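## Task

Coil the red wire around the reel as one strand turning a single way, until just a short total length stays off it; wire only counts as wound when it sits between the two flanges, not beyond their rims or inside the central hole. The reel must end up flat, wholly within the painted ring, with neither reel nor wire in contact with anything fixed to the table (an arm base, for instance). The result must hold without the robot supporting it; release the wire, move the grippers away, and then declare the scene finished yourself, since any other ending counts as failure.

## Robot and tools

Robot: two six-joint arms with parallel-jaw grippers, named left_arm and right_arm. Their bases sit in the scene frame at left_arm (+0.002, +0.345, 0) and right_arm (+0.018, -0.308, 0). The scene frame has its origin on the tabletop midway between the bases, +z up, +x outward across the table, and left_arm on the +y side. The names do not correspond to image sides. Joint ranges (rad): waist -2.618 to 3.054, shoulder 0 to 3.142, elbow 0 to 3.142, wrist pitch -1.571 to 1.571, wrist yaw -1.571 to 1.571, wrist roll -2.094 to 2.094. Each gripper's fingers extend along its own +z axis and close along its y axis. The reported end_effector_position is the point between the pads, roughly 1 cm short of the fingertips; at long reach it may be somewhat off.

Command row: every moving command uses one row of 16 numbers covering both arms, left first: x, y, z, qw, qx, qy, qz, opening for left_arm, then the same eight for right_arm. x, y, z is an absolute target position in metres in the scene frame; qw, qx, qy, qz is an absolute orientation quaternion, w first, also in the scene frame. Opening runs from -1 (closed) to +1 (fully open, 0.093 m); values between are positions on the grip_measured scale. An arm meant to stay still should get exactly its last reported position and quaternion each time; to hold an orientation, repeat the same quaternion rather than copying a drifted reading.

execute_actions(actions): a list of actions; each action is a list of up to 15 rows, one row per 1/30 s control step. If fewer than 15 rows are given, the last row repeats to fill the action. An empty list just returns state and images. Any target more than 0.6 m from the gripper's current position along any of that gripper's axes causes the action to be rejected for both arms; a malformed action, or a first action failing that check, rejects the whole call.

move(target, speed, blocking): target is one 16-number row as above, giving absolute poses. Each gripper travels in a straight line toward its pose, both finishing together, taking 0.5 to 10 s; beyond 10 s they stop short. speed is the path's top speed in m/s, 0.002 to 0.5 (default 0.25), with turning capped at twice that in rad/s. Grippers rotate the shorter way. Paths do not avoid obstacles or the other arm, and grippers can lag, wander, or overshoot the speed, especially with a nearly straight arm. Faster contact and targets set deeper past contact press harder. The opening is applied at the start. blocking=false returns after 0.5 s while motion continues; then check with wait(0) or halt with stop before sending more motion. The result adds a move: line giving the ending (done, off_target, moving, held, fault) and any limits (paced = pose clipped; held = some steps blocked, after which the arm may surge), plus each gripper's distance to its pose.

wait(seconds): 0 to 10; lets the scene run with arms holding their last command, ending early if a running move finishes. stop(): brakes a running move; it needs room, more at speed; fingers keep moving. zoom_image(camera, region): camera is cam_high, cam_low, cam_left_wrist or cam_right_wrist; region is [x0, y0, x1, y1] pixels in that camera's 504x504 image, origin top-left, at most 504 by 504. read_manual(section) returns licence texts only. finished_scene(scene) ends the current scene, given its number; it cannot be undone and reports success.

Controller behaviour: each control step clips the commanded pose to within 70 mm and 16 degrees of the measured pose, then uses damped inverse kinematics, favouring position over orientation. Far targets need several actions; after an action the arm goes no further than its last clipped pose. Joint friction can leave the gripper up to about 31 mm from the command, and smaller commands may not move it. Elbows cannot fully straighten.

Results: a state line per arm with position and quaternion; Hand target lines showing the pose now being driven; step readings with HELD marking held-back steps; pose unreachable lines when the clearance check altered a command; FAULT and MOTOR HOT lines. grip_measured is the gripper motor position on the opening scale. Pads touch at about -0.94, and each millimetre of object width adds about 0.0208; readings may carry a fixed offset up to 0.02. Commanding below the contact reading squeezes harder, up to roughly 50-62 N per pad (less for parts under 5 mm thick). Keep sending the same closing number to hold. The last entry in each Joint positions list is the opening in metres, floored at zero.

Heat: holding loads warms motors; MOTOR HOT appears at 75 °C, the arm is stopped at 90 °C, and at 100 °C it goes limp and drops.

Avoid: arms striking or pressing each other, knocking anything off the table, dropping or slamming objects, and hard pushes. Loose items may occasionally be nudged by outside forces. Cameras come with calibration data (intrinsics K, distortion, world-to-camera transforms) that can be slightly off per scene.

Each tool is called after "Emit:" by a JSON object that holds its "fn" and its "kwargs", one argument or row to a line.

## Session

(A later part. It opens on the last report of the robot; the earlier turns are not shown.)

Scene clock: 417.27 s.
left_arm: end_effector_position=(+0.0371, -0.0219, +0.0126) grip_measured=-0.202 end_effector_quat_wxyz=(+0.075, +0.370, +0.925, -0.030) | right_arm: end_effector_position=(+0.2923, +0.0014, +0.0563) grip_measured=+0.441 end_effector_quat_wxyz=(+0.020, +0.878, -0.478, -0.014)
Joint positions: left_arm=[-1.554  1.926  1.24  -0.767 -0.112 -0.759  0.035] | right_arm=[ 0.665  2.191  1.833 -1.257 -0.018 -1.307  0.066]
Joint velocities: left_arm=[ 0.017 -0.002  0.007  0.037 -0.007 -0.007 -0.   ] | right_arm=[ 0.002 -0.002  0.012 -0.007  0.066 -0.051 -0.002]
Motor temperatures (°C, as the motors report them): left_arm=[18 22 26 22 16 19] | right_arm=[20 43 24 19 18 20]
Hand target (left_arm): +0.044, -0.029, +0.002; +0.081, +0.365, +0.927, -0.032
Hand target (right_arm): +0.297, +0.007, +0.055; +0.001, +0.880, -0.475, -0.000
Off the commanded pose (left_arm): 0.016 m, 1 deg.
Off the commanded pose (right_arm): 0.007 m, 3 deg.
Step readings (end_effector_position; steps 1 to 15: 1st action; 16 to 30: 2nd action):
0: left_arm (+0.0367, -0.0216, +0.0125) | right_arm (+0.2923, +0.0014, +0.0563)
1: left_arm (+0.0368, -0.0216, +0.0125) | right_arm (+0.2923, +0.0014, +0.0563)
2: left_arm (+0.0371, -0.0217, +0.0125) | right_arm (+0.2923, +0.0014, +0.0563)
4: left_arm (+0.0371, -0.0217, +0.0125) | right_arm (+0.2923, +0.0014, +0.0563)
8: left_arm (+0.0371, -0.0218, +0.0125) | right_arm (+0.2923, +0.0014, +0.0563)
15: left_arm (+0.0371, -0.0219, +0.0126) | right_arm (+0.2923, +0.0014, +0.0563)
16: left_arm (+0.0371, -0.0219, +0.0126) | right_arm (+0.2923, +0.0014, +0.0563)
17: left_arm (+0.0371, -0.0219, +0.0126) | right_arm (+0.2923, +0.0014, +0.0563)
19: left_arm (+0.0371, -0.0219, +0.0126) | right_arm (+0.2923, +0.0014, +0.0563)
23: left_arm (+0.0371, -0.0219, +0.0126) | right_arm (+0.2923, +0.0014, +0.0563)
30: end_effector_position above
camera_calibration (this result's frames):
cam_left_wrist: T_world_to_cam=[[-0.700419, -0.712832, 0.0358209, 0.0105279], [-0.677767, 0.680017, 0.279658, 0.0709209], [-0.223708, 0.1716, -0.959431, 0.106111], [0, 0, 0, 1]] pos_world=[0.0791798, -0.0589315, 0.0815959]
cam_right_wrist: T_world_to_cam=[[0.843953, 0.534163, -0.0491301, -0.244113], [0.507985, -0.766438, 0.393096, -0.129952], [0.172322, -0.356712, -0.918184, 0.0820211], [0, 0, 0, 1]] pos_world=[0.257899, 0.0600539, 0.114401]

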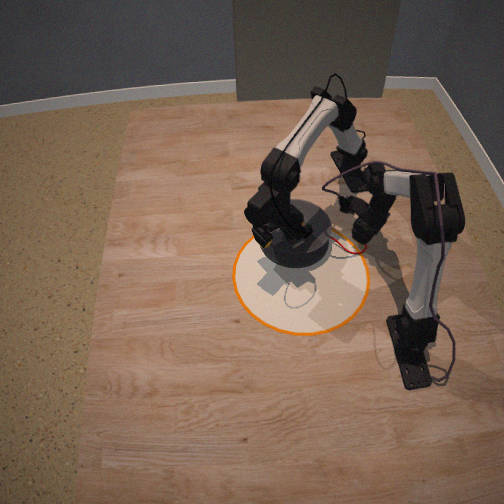

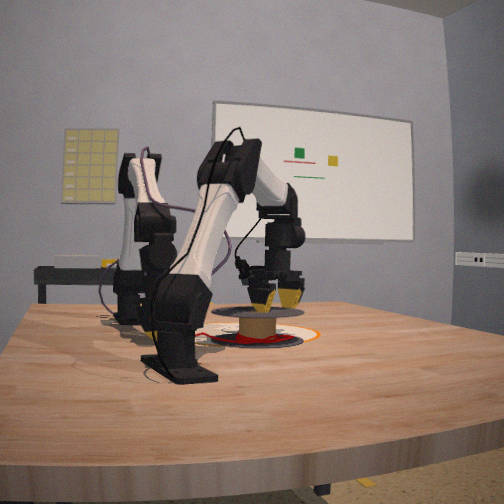

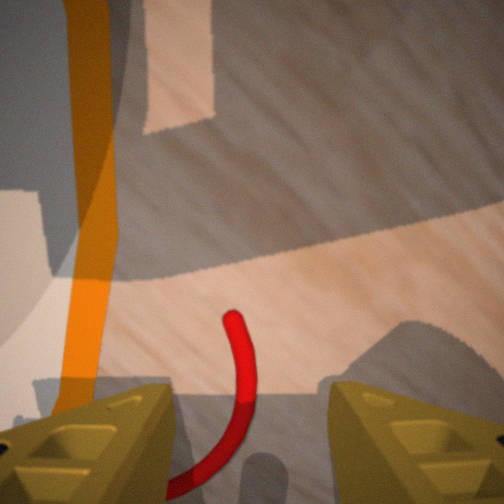

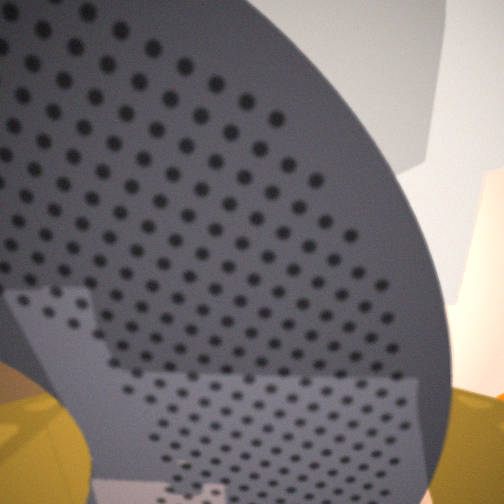

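Emit:
{"fn": "move", "kwargs": {
  "target": [0.046,-0.034,0.04,0.081,0.365,0.926,-0.032,-0.2,0.297,0.007,0.055,0,-0.88,0.475,0,0.42],
  "speed": 0.15
}}

Emit:
{"fn": "move", "kwargs": {
  "target": [0.045,-0.034,0.001,0.081,0.365,0.926,-0.032,-0.2,0.297,0.007,0.055,0,-0.88,0.475,0,0.42],
  "speed": 0.1
}}

Scene clock: 418.77 s.
left_arm: end_effector_position=(+0.0415, -0.0331, +0.0354) grip_measured=-0.202 end_effector_quat_wxyz=(+0.077, +0.367, +0.926, -0.034) | right_arm: end_effector_position=(+0.2919, +0.0010, +0.0564) grip_measured=+0.441 end_effector_quat_wxyz=(+0.021, +0.878, -0.478, -0.014)
Joint positions: left_arm=[-1.544  1.926  1.337 -0.855 -0.112 -0.755  0.035] | right_arm=[ 0.665  2.191  1.833 -1.259 -0.018 -1.307  0.066]
Joint velocities: left_arm=[-0.002 -0.022  0.002  0.022 -0.037  0.007 -0.001] | right_arm=[-0.002  0.007 -0.007 -0.007 -0.11  -0.051 -0.   ]
Motor temperatures (°C, as the motors report them): left_arm=[18 23 26 21 16 19] | right_arm=[20 43 24 19 18 20]
Hand target (left_arm): +0.046, -0.034, +0.040; +0.081, +0.365, +0.927, -0.032
Hand target (right_arm): +0.297, +0.007, +0.055; +0.001, +0.880, -0.475, -0.000
Off the commanded pose (left_arm): 0.007 m, 1 deg.
Off the commanded pose (right_arm): 0.008 m, 3 deg.
move: off_target (right_arm)
camera_calibration (this result's frames):
cam_left_wrist: T_world_to_cam=[[-0.695508, -0.71732, 0.0414834, 0.00421937], [-0.682693, 0.677731, 0.27315, 0.075541], [-0.22405, 0.161657, -0.961077, 0.130642], [0, 0, 0, 1]] pos_world=[0.0837762, -0.069289, 0.104748]
cam_right_wrist: T_world_to_cam=[[0.843876, 0.534077, -0.0513306, -0.243432], [0.508587, -0.765768, 0.393622, -0.130295], [0.170917, -0.358274, -0.917838, 0.0823534], [0, 0, 0, 1]] pos_world=[0.257618, 0.0597405, 0.114379]

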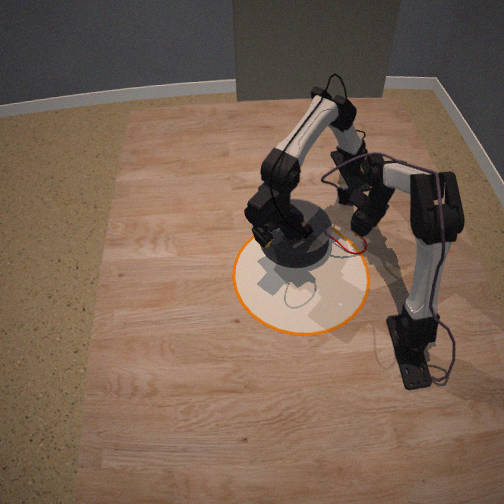

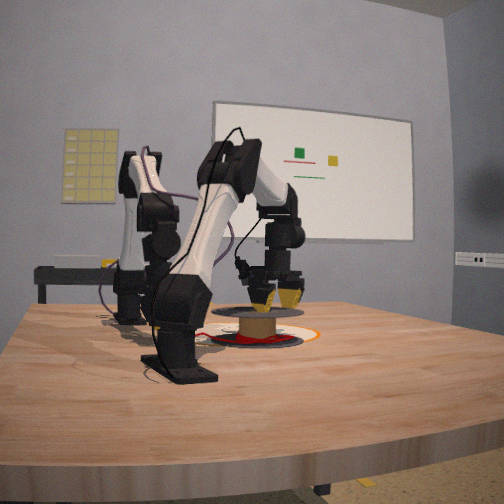

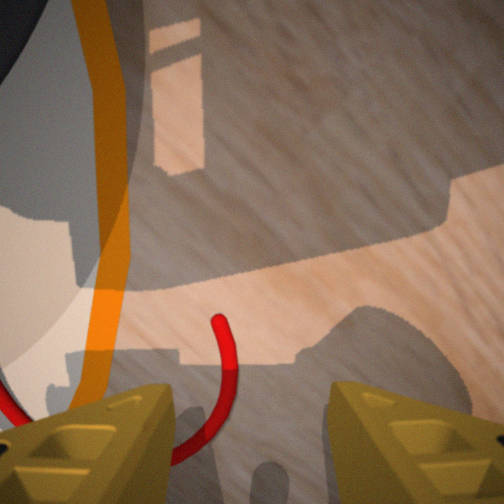

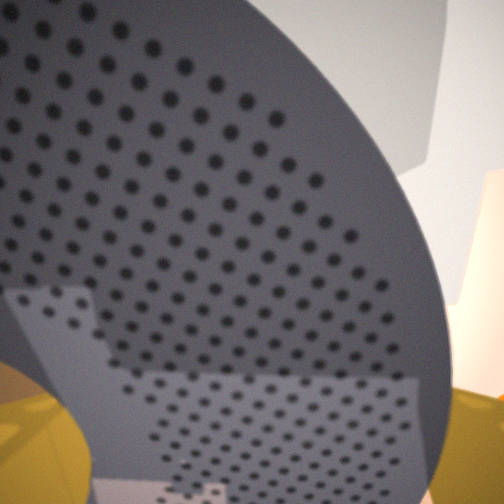

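Scene clock: 419.50 s.
left_arm: end_effector_position=(+0.0415, -0.0328, +0.0128) grip_measured=-0.202 end_effector_quat_wxyz=(+0.077, +0.367, +0.926, -0.034) | right_arm: end_effector_position=(+0.2920, +0.0010, +0.0564) grip_measured=+0.441 end_effector_quat_wxyz=(+0.021, +0.878, -0.478, -0.014)
Joint positions: left_arm=[-1.544  1.957  1.284 -0.771 -0.112 -0.755  0.035] | right_arm=[ 0.665  2.191  1.833 -1.259 -0.018 -1.307  0.066]
Joint velocities: left_arm=[ 0.012 -0.012 -0.017  0.007 -0.051 -0.022  0.001] | right_arm=[-0.017  0.007 -0.007 -0.022 -0.022  0.022 -0.001]
Motor temperatures (°C, as the motors report them): left_arm=[18 23 26 21 16 19] | right_arm=[20 43 24 19 18 20]
Hand target (left_arm): +0.045, -0.034, +0.002; +0.081, +0.365, +0.927, -0.032
Hand target (right_arm): +0.297, +0.007, +0.055; +0.001, +0.880, -0.475, -0.000
Off the commanded pose (left_arm): 0.012 m, 1 deg.
Off the commanded pose (right_arm): 0.008 m, 3 deg.
move: off_target (left_arm, right_arm)
camera_calibration (this result's frames):
cam_left_wrist: T_world_to_cam=[[-0.695781, -0.717044, 0.0416782, 0.00542169], [-0.682456, 0.678079, 0.272877, 0.0814306], [-0.223926, 0.161419, -0.961146, 0.108933], [0, 0, 0, 1]] pos_world=[0.0837381, -0.0689126, 0.0822542]
cam_right_wrist: T_world_to_cam=[[0.844085, 0.533757, -0.0512291, -0.243516], [0.508194, -0.765846, 0.393979, -0.130257], [0.171055, -0.358586, -0.917691, 0.0822804], [0, 0, 0, 1]] pos_world=[0.25767, 0.0597257, 0.114352]

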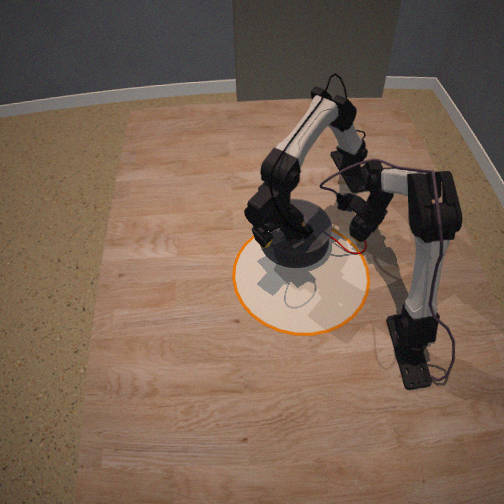

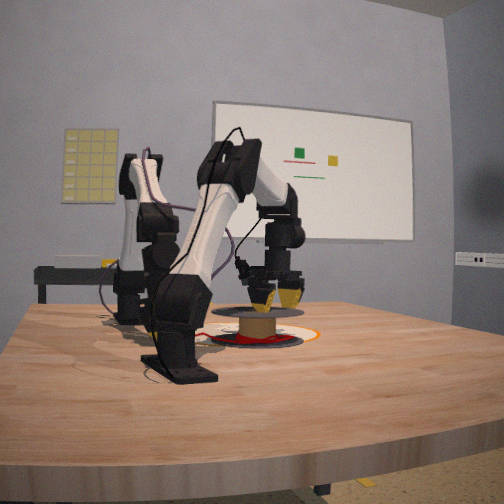

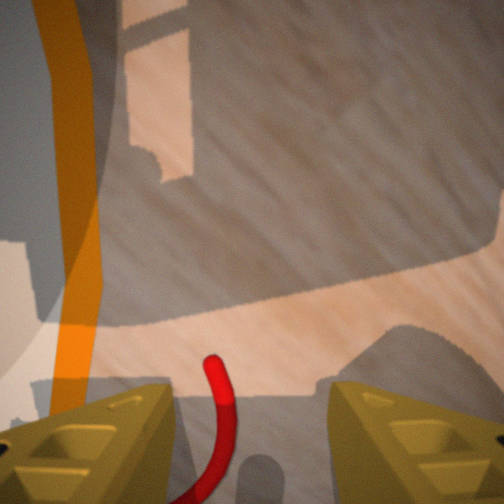

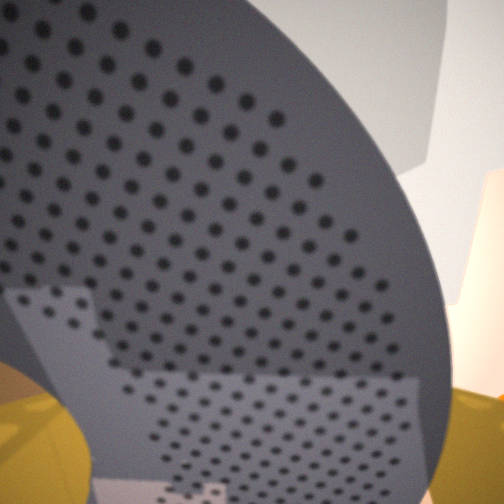

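Emit:
{"fn": "execute_actions", "kwargs": {
  "actions": []
}}

Scene clock: 421.87 s.
left_arm: end_effector_position=(+0.0415, -0.0328, +0.0128) grip_measured=-0.202 end_effector_quat_wxyz=(+0.077, +0.367, +0.926, -0.034) | right_arm: end_effector_position=(+0.2920, +0.0010, +0.0564) grip_measured=+0.441 end_effector_quat_wxyz=(+0.021, +0.878, -0.478, -0.014)
Joint positions: left_arm=[-1.544  1.957  1.284 -0.771 -0.112 -0.755  0.035] | right_arm=[ 0.665  2.191  1.833 -1.259 -0.018 -1.307  0.066]
Joint velocities: left_arm=[-0.022 -0.002 -0.017  0.037 -0.022  0.037 -0.   ] | right_arm=[-0.007  0.007 -0.007 -0.007 -0.022 -0.037  0.   ]
Motor temperatures (°C, as the motors report them): left_arm=[18 23 26 22 16 19] | right_arm=[20 44 24 19 17 20]
Hand target (left_arm): +0.045, -0.034, +0.002; +0.081, +0.365, +0.927, -0.032
Hand target (right_arm): +0.297, +0.007, +0.055; +0.001, +0.880, -0.475, -0.000
Off the commanded pose (left_arm): 0.012 m, 1 deg.
Off the commanded pose (right_arm): 0.008 m, 3 deg.
camera_calibration (this result's frames):
cam_left_wrist: T_world_to_cam=[[-0.695781, -0.717044, 0.0416782, 0.00542169], [-0.682456, 0.678079, 0.272877, 0.0814306], [-0.223926, 0.161419, -0.961146, 0.108933], [0, 0, 0, 1]] pos_world=[0.0837381, -0.0689126, 0.0822542]
cam_right_wrist: T_world_to_cam=[[0.844085, 0.533757, -0.0512291, -0.243516], [0.508194, -0.765846, 0.393979, -0.130257], [0.171055, -0.358586, -0.917691, 0.0822804], [0, 0, 0, 1]] pos_world=[0.25767, 0.0597257, 0.114352]

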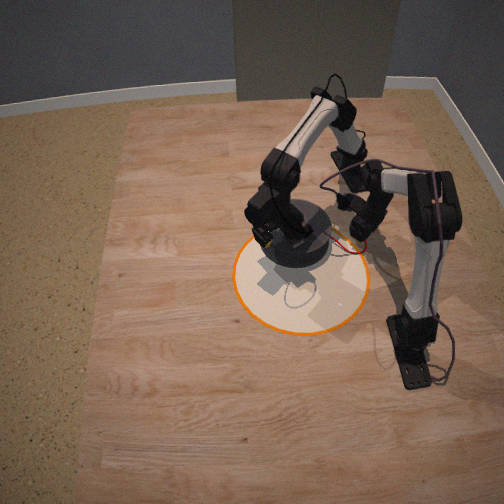

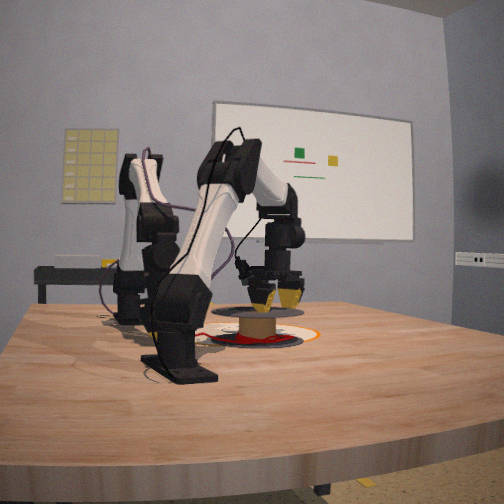

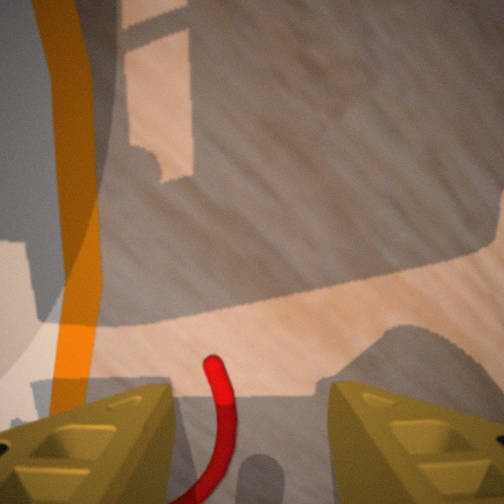

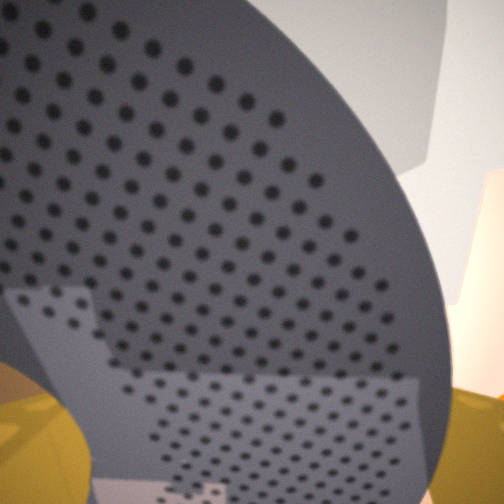

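Emit:
{"fn": "move", "kwargs": {
  "target": [0.045,-0.034,0.001,0.081,0.365,0.926,-0.032,-1,0.297,0.007,0.055,0,-0.88,0.475,0,0.42],
  "speed": 0.1
}}

Scene clock: 422.80 s.
left_arm: end_effector_position=(+0.0414, -0.0340, +0.0130) grip_measured=-0.991 end_effector_quat_wxyz=(+0.078, +0.367, +0.926, -0.037) | right_arm: end_effector_position=(+0.2920, +0.0009, +0.0564) grip_measured=+0.441 end_effector_quat_wxyz=(+0.021, +0.878, -0.478, -0.014)
Joint positions: left_arm=[-1.544  1.957  1.284 -0.765 -0.111 -0.755  0.   ] | right_arm=[ 0.665  2.191  1.833 -1.26  -0.017 -1.307  0.066]
Joint velocities: left_arm=[-0.002 -0.012 -0.022 -0.022 -0.051 -0.051  0.   ] | right_arm=[ 0.007  0.002  0.007 -0.022 -0.095 -0.051 -0.   ]
Motor temperatures (°C, as the motors report them): left_arm=[18 23 26 21 16 19] | right_arm=[20 44 23 19 17 20]
Hand target (left_arm): +0.045, -0.034, +0.001; +0.081, +0.365, +0.927, -0.032
Hand target (right_arm): +0.297, +0.007, +0.055; +0.001, +0.880, -0.475, -0.000
Off the commanded pose (left_arm): 0.013 m, 1 deg.
Off the commanded pose (right_arm): 0.008 m, 3 deg.
move: off_target (left_arm, right_arm)
camera_calibration (this result's frames):
cam_left_wrist: T_world_to_cam=[[-0.695831, -0.71674, 0.0458557, 0.00441135], [-0.682263, 0.679604, 0.269548, 0.0823076], [-0.224359, 0.156274, -0.961895, 0.109127], [0, 0, 0, 1]] pos_world=[0.0837086, -0.0698285, 0.0825803]
cam_right_wrist: T_world_to_cam=[[0.844077, 0.533744, -0.0514925, -0.243427], [0.508196, -0.765624, 0.394406, -0.130362], [0.171088, -0.359077, -0.917493, 0.0822255], [0, 0, 0, 1]] pos_world=[0.257653, 0.0596447, 0.114322]

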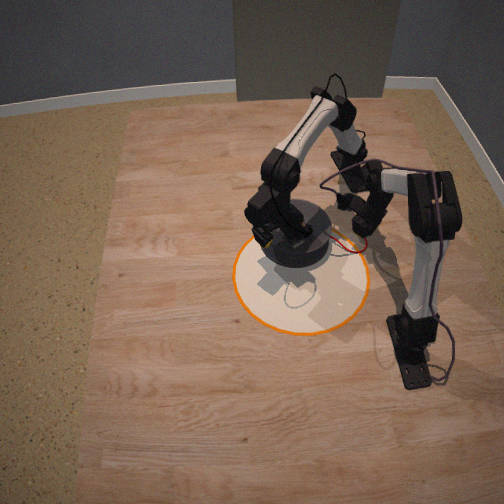

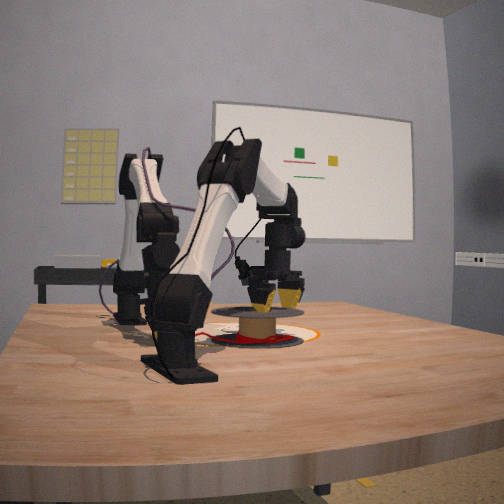

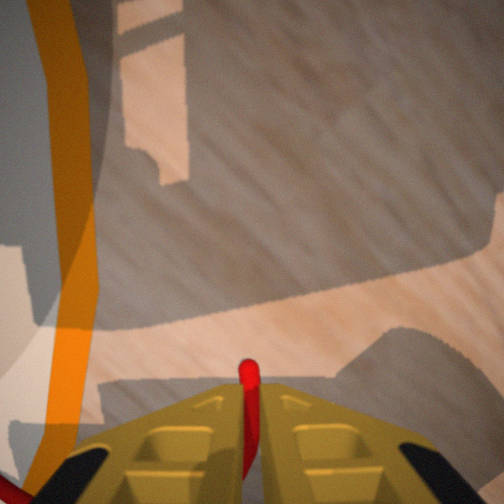

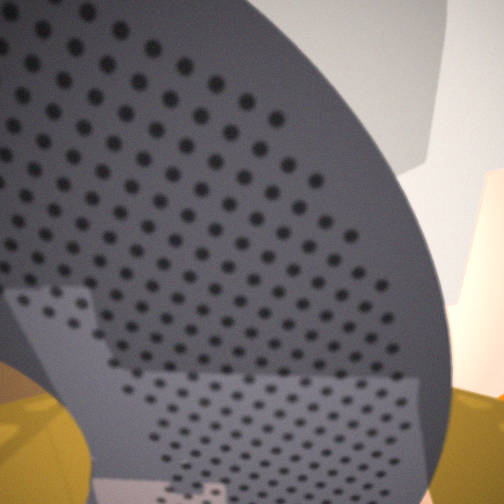

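Emit:
{"fn": "move", "kwargs": {
  "target": [0.035,-0.01,0.065,0,0.766,0.643,0,-1,0.297,0.007,0.055,0,-0.88,0.475,0,0.42],
  "speed": 0.35
}}

Emit:
{"fn": "move", "kwargs": {
  "target": [0.035,0.045,0.09,0,0.996,-0.087,0,-1,0.297,0.007,0.055,0,-0.88,0.475,0,0.42],
  "speed": 0.45
}}

Scene clock: 429.23 s.
left_arm: end_effector_position=(+0.0340, -0.0074, +0.0544) grip_measured=-0.991 end_effector_quat_wxyz=(-0.004, +0.766, +0.643, +0.011) | right_arm: end_effector_position=(+0.2920, +0.0009, +0.0564) grip_measured=+0.441 end_effector_quat_wxyz=(+0.021, +0.878, -0.478, -0.014)
Joint positions: left_arm=[-1.514  1.935  1.44  -1.096 -0.012  0.257  0.   ] | right_arm=[ 0.665  2.191  1.833 -1.26  -0.017 -1.307  0.066]
Joint velocities: left_arm=[-0.012  0.002 -0.027  0.022  0.007  0.051  0.   ] | right_arm=[-0.012  0.007 -0.002  0.066 -0.022  0.066 -0.001]
Motor temperatures (°C, as the motors report them): left_arm=[18 24 26 21 16 19] | right_arm=[20 45 23 19 17 20]
Hand target (left_arm): +0.035, -0.010, +0.065; +0.000, +0.765, +0.644, +0.000
Hand target (right_arm): +0.297, +0.007, +0.055; +0.001, +0.880, -0.475, -0.000
Off the commanded pose (left_arm): 0.011 m, 1 deg.
Off the commanded pose (right_arm): 0.008 m, 3 deg.
move: off_target (left_arm, right_arm)
camera_calibration (this result's frames):
cam_left_wrist: T_world_to_cam=[[-0.983083, 0.180545, 0.0308395, 0.0336881], [0.174909, 0.875427, 0.450593, 0.0104718], [0.0543547, 0.448365, -0.892196, 0.131984], [0, 0, 0, 1]] pos_world=[0.0241127, -0.0744265, 0.111998]
cam_right_wrist: T_world_to_cam=[[0.844077, 0.533744, -0.0514925, -0.243427], [0.508196, -0.765624, 0.394406, -0.130362], [0.171088, -0.359077, -0.917493, 0.0822255], [0, 0, 0, 1]] pos_world=[0.257653, 0.0596447, 0.114322]

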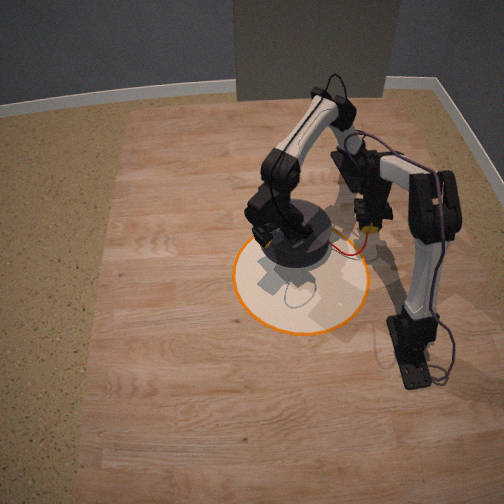

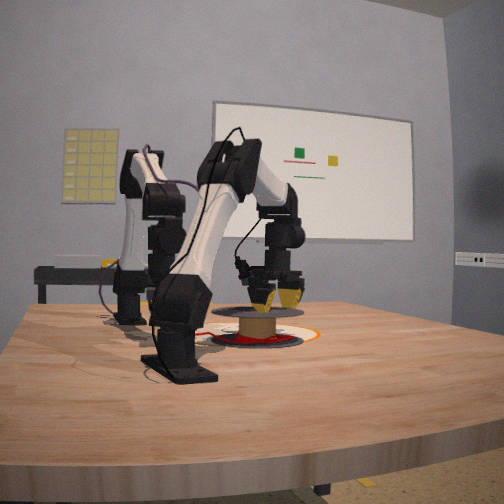

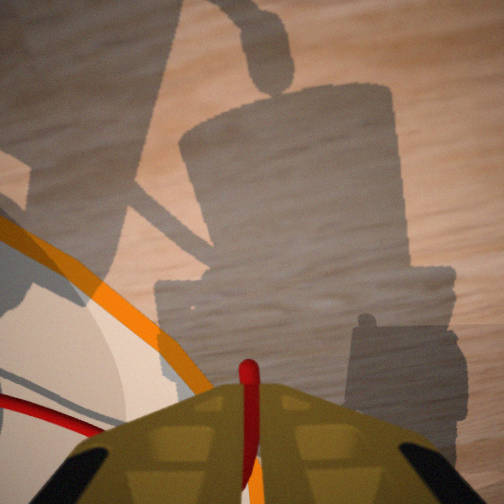

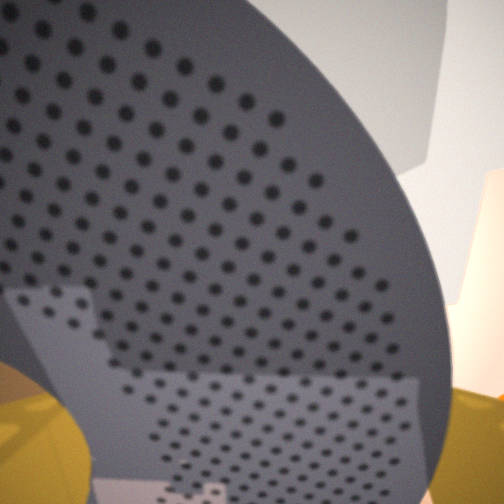

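Scene clock: 431.70 s.
left_arm: end_effector_position=(+0.0355, +0.0379, +0.0859) grip_measured=-0.992 end_effector_quat_wxyz=(+0.001, +0.996, -0.088, +0.006) | right_arm: end_effector_position=(+0.2920, +0.0009, +0.0564) grip_measured=+0.441 end_effector_quat_wxyz=(+0.021, +0.878, -0.478, -0.014)
Joint positions: left_arm=[-1.496  1.721  1.296 -1.142 -0.011  1.848  0.   ] | right_arm=[ 0.665  2.191  1.833 -1.26  -0.017 -1.307  0.066]
Joint velocities: left_arm=[-0.007 -0.007 -0.007  0.022 -0.066  0.022  0.   ] | right_arm=[-0.007  0.002 -0.002 -0.022  0.051 -0.022 -0.   ]
Motor temperatures (°C, as the motors report them): left_arm=[18 25 26 21 16 19] | right_arm=[20 45 23 19 17 20]
Hand target (left_arm): +0.036, +0.045, +0.089; -0.000, +0.996, -0.087, -0.000
Hand target (right_arm): +0.297, +0.007, +0.055; +0.001, +0.880, -0.475, -0.000
Off the commanded pose (left_arm): 0.008 m, 1 deg.
Off the commanded pose (right_arm): 0.008 m, 3 deg.
move: off_target (right_arm)
camera_calibration (this result's frames):
cam_left_wrist: T_world_to_cam=[[0.182672, 0.982508, 0.0361826, -0.0462708], [0.8791, -0.179704, 0.441464, -0.0279569], [0.440244, -0.0488351, -0.896549, 0.145272], [0, 0, 0, 1]] pos_world=[-0.0309257, 0.0475318, 0.14426]
cam_right_wrist: T_world_to_cam=[[0.844077, 0.533744, -0.0514925, -0.243427], [0.508196, -0.765624, 0.394406, -0.130362], [0.171088, -0.359077, -0.917493, 0.0822255], [0, 0, 0, 1]] pos_world=[0.257653, 0.0596447, 0.114322]

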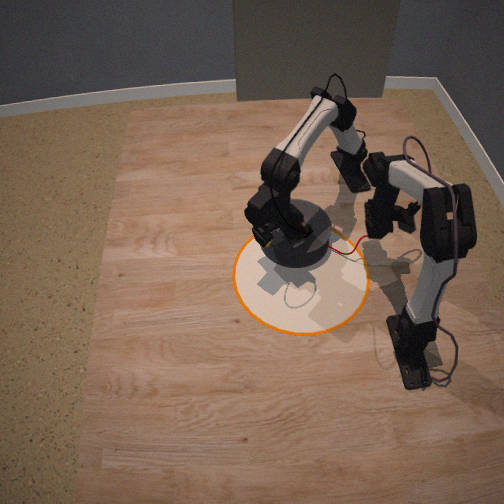

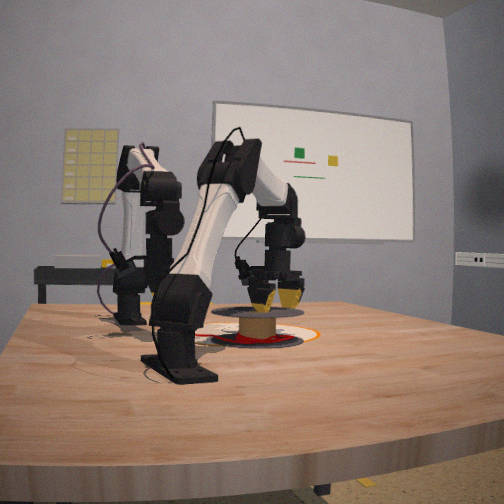

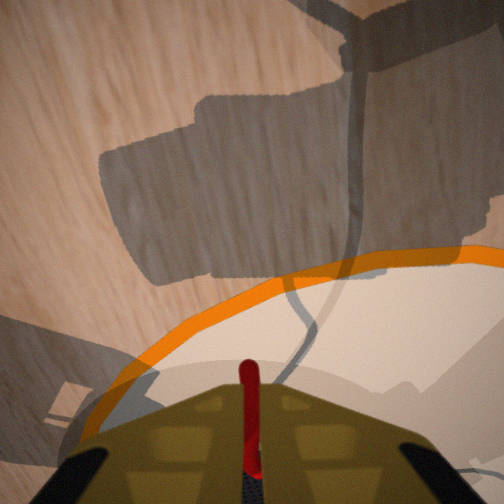

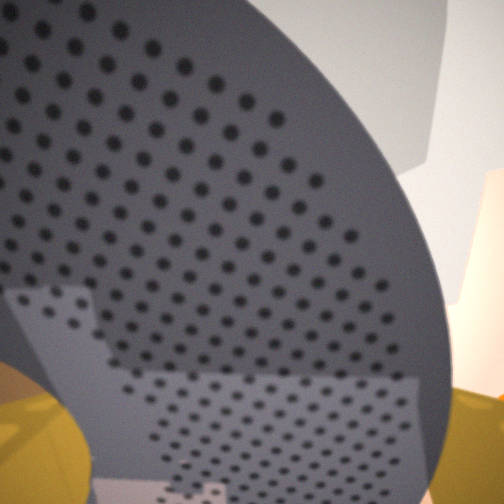

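Emit:
{"fn": "move", "kwargs": {
  "target": [0.035,0.045,0.09,0,0.996,-0.087,0,-1,0.292,0.003,0.10,0,-0.88,0.475,0,1],
  "speed": 0.2
}}

Emit:
{"fn": "move", "kwargs": {
  "target": [0.035,0.045,0.09,0,0.996,-0.087,0,-1,0.26,-0.06,0.10,0,-0.383,0.924,0,1],
  "speed": 0.4
}}

Emit:
{"fn": "move", "kwargs": {
  "target": [0.035,0.045,0.09,0,0.996,-0.087,0,-1,0.193,-0.066,0.092,0,0.4617,0.887,0,1],
  "speed": 0.4
}}

Scene clock: 433.43 s.
left_arm: end_effector_position=(+0.0354, +0.0384, +0.0859) grip_measured=-0.992 end_effector_quat_wxyz=(+0.000, +0.996, -0.089, +0.005) | right_arm: end_effector_position=(+0.2944, +0.0019, +0.0934) grip_measured=+0.990 end_effector_quat_wxyz=(+0.001, +0.878, -0.478, -0.006)
Joint positions: left_arm=[-1.496  1.721  1.296 -1.144 -0.011  1.851  0.   ] | right_arm=[ 0.665  2.147  1.911 -1.339 -0.011 -1.306  0.093]
Joint velocities: left_arm=[-0.012 -0.012  0.007  0.007 -0.081  0.022  0.   ] | right_arm=[ 0.002 -0.007  0.002 -0.051  0.066 -0.007 -0.001]
Motor temperatures (°C, as the motors report them): left_arm=[18 25 26 21 16 19] | right_arm=[20 45 23 19 17 20]
Hand target (left_arm): +0.035, +0.045, +0.090; +0.000, +0.996, -0.087, -0.000
Hand target (right_arm): +0.293, +0.004, +0.100; -0.000, +0.880, -0.475, +0.000
Off the commanded pose (left_arm): 0.008 m, 1 deg.
Off the commanded pose (right_arm): 0.007 m, 1 deg.
move: done
camera_calibration (this result's frames):
cam_left_wrist: T_world_to_cam=[[0.185317, 0.981946, 0.037933, -0.0469185], [0.878866, -0.182885, 0.440623, -0.0275741], [0.439605, -0.0483171, -0.896891, 0.145373], [0, 0, 0, 1]] pos_world=[-0.0309779, 0.0480526, 0.144313]
cam_right_wrist: T_world_to_cam=[[0.845192, 0.534387, -0.00900382, -0.248394], [0.495036, -0.776382, 0.39009, -0.141092], [0.201469, -0.334158, -0.920733, 0.107464], [0, 0, 0, 1]] pos_world=[0.258136, 0.0591068, 0.151748]

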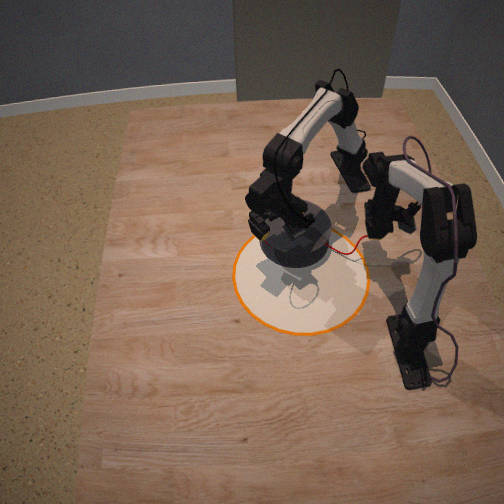

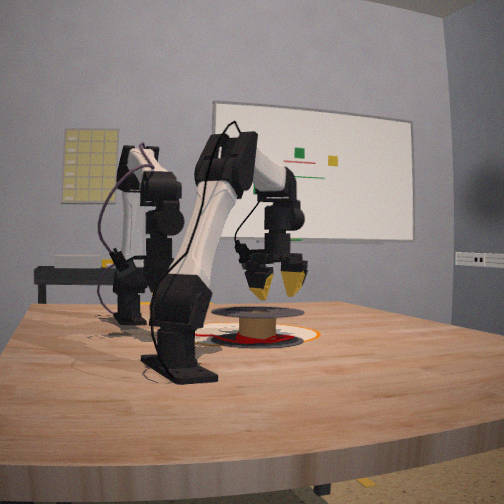

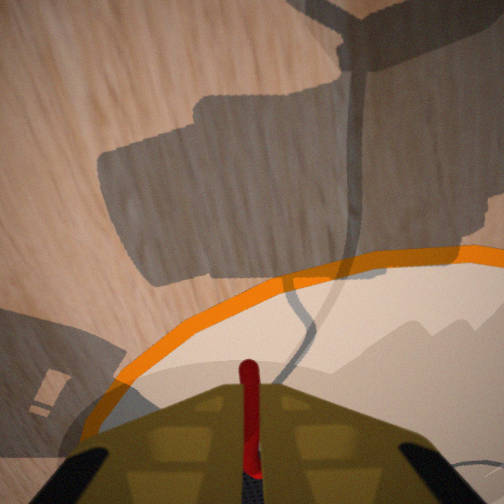

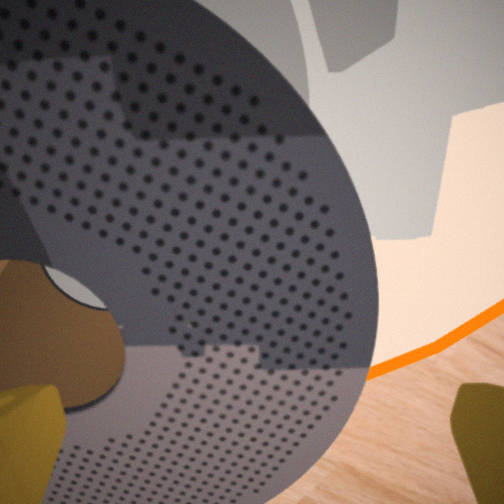

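Scene clock: 435.80 s.
left_arm: end_effector_position=(+0.0354, +0.0384, +0.0859) grip_measured=-0.992 end_effector_quat_wxyz=(+0.000, +0.996, -0.089, +0.005) | right_arm: end_effector_position=(+0.2578, -0.0555, +0.1009) grip_measured=+0.990 end_effector_quat_wxyz=(-0.008, -0.390, +0.921, +0.003)
Joint positions: left_arm=[-1.496  1.721  1.296 -1.144 -0.011  1.851  0.   ] | right_arm=[ 0.633  1.877  1.55  -1.256 -0.011  0.005  0.093]
Joint velocities: left_arm=[-0.017 -0.017 -0.007  0.022  0.007 -0.007  0.   ] | right_arm=[-0.017 -0.007  0.002 -0.007 -0.007 -0.051 -0.   ]
Motor temperatures (°C, as the motors report them): left_arm=[18 25 26 21 16 19] | right_arm=[20 45 23 19 17 20]
Hand target (left_arm): +0.035, +0.045, +0.090; +0.000, +0.996, -0.087, +0.000
Hand target (right_arm): +0.260, -0.060, +0.101; -0.001, -0.383, +0.924, +0.001
Off the commanded pose (left_arm): 0.008 m, 1 deg.
Off the commanded pose (right_arm): 0.005 m, 1 deg.
move: done
camera_calibration (this result's frames):
cam_left_wrist: T_world_to_cam=[[0.185317, 0.981946, 0.037933, -0.0469185], [0.878866, -0.182885, 0.440623, -0.0275741], [0.439605, -0.0483171, -0.896891, 0.145373], [0, 0, 0, 1]] pos_world=[-0.0309779, 0.0480526, 0.144313]
cam_right_wrist: T_world_to_cam=[[0.711457, -0.702628, -0.0119491, -0.220615], [-0.637449, -0.65243, 0.409872, 0.12637], [-0.295783, -0.283989, -0.912065, 0.232673], [0, 0, 0, 1]] pos_world=[0.306333, -0.00648548, 0.157781]

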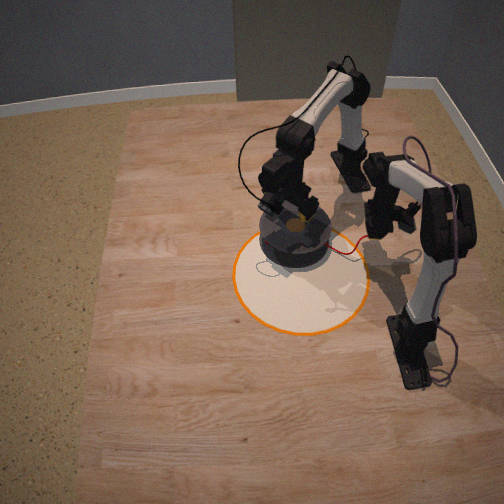

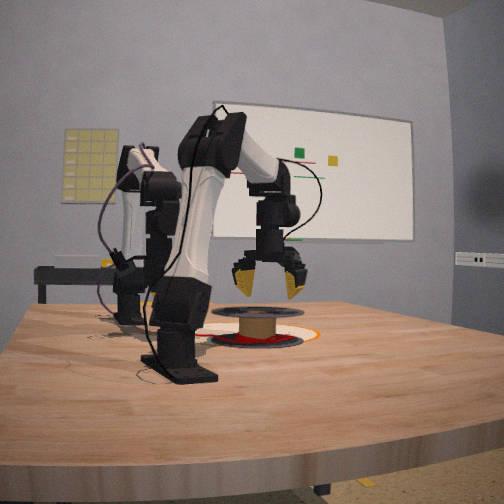

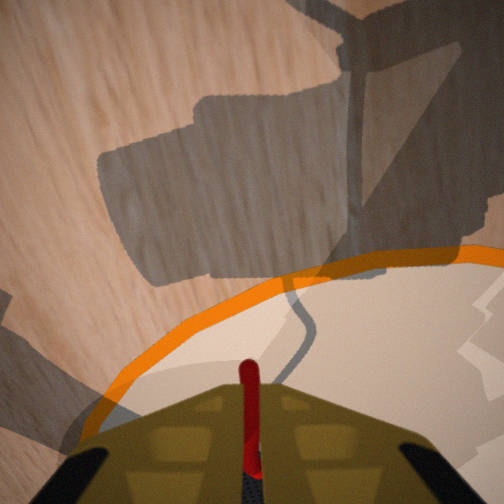

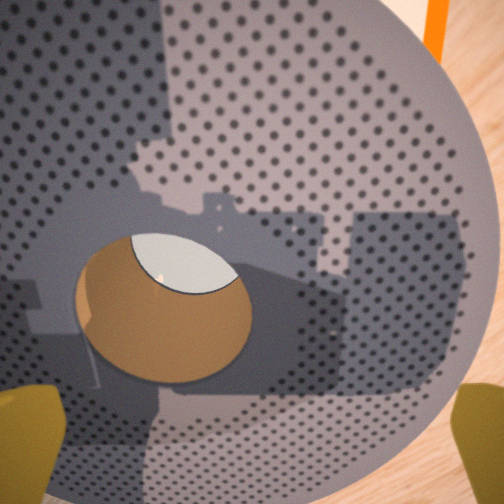

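Scene clock: 438.70 s.
left_arm: end_effector_position=(+0.0354, +0.0385, +0.0859) grip_measured=-0.992 end_effector_quat_wxyz=(+0.000, +0.996, -0.089, +0.005) | right_arm: end_effector_position=(+0.1954, -0.0656, +0.0932) grip_measured=+0.990 end_effector_quat_wxyz=(-0.005, +0.463, +0.886, -0.006)
Joint positions: left_arm=[-1.496  1.721  1.296 -1.144 -0.011  1.851  0.   ] | right_arm=[ 0.762  1.701  1.302 -1.186 -0.008  1.897  0.093]
Joint velocities: left_arm=[-0.007 -0.017 -0.007  0.051 -0.037 -0.051  0.   ] | right_arm=[-0.007 -0.017 -0.002 -0.081 -0.081 -0.022  0.001]
Motor temperatures (°C, as the motors report them): left_arm=[18 26 26 21 16 19] | right_arm=[20 45 23 19 17 20]
Hand target (left_arm): +0.035, +0.045, +0.090; -0.000, +0.996, -0.087, +0.000
Hand target (right_arm): +0.193, -0.067, +0.093; +0.002, +0.461, +0.887, -0.001
Off the commanded pose (left_arm): 0.008 m, 1 deg.
Off the commanded pose (right_arm): 0.003 m, 1 deg.
move: done
camera_calibration (this result's frames):
cam_left_wrist: T_world_to_cam=[[0.185319, 0.981932, 0.0382984, -0.047038], [0.878883, -0.183052, 0.440519, -0.0275342], [0.43957, -0.0479767, -0.896926, 0.145372], [0, 0, 0, 1]] pos_world=[-0.030985, 0.0481224, 0.144319]
cam_right_wrist: T_world_to_cam=[[-0.826254, -0.563128, 0.0138404, 0.123781], [-0.511145, 0.759854, 0.401687, 0.151895], [-0.236718, 0.324821, -0.915673, 0.233073], [0, 0, 0, 1]] pos_world=[0.235087, -0.121421, 0.150691]

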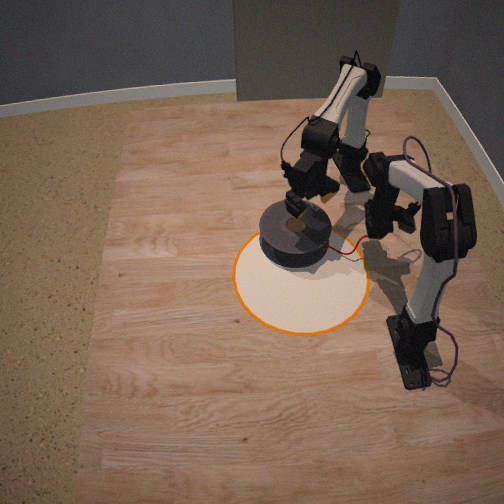

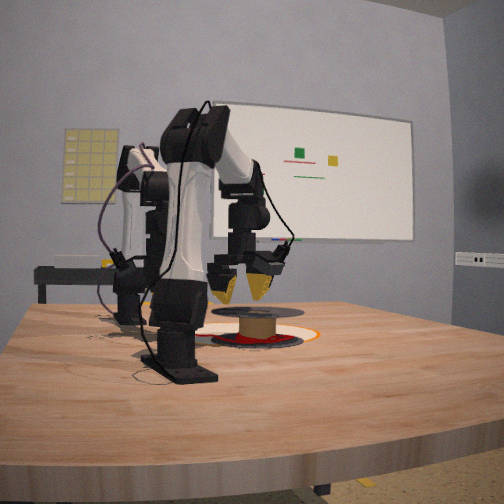

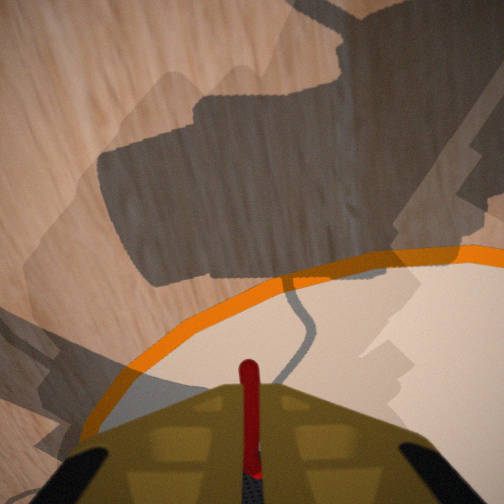

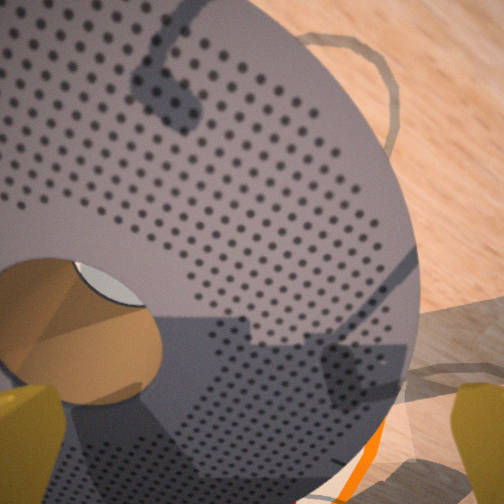

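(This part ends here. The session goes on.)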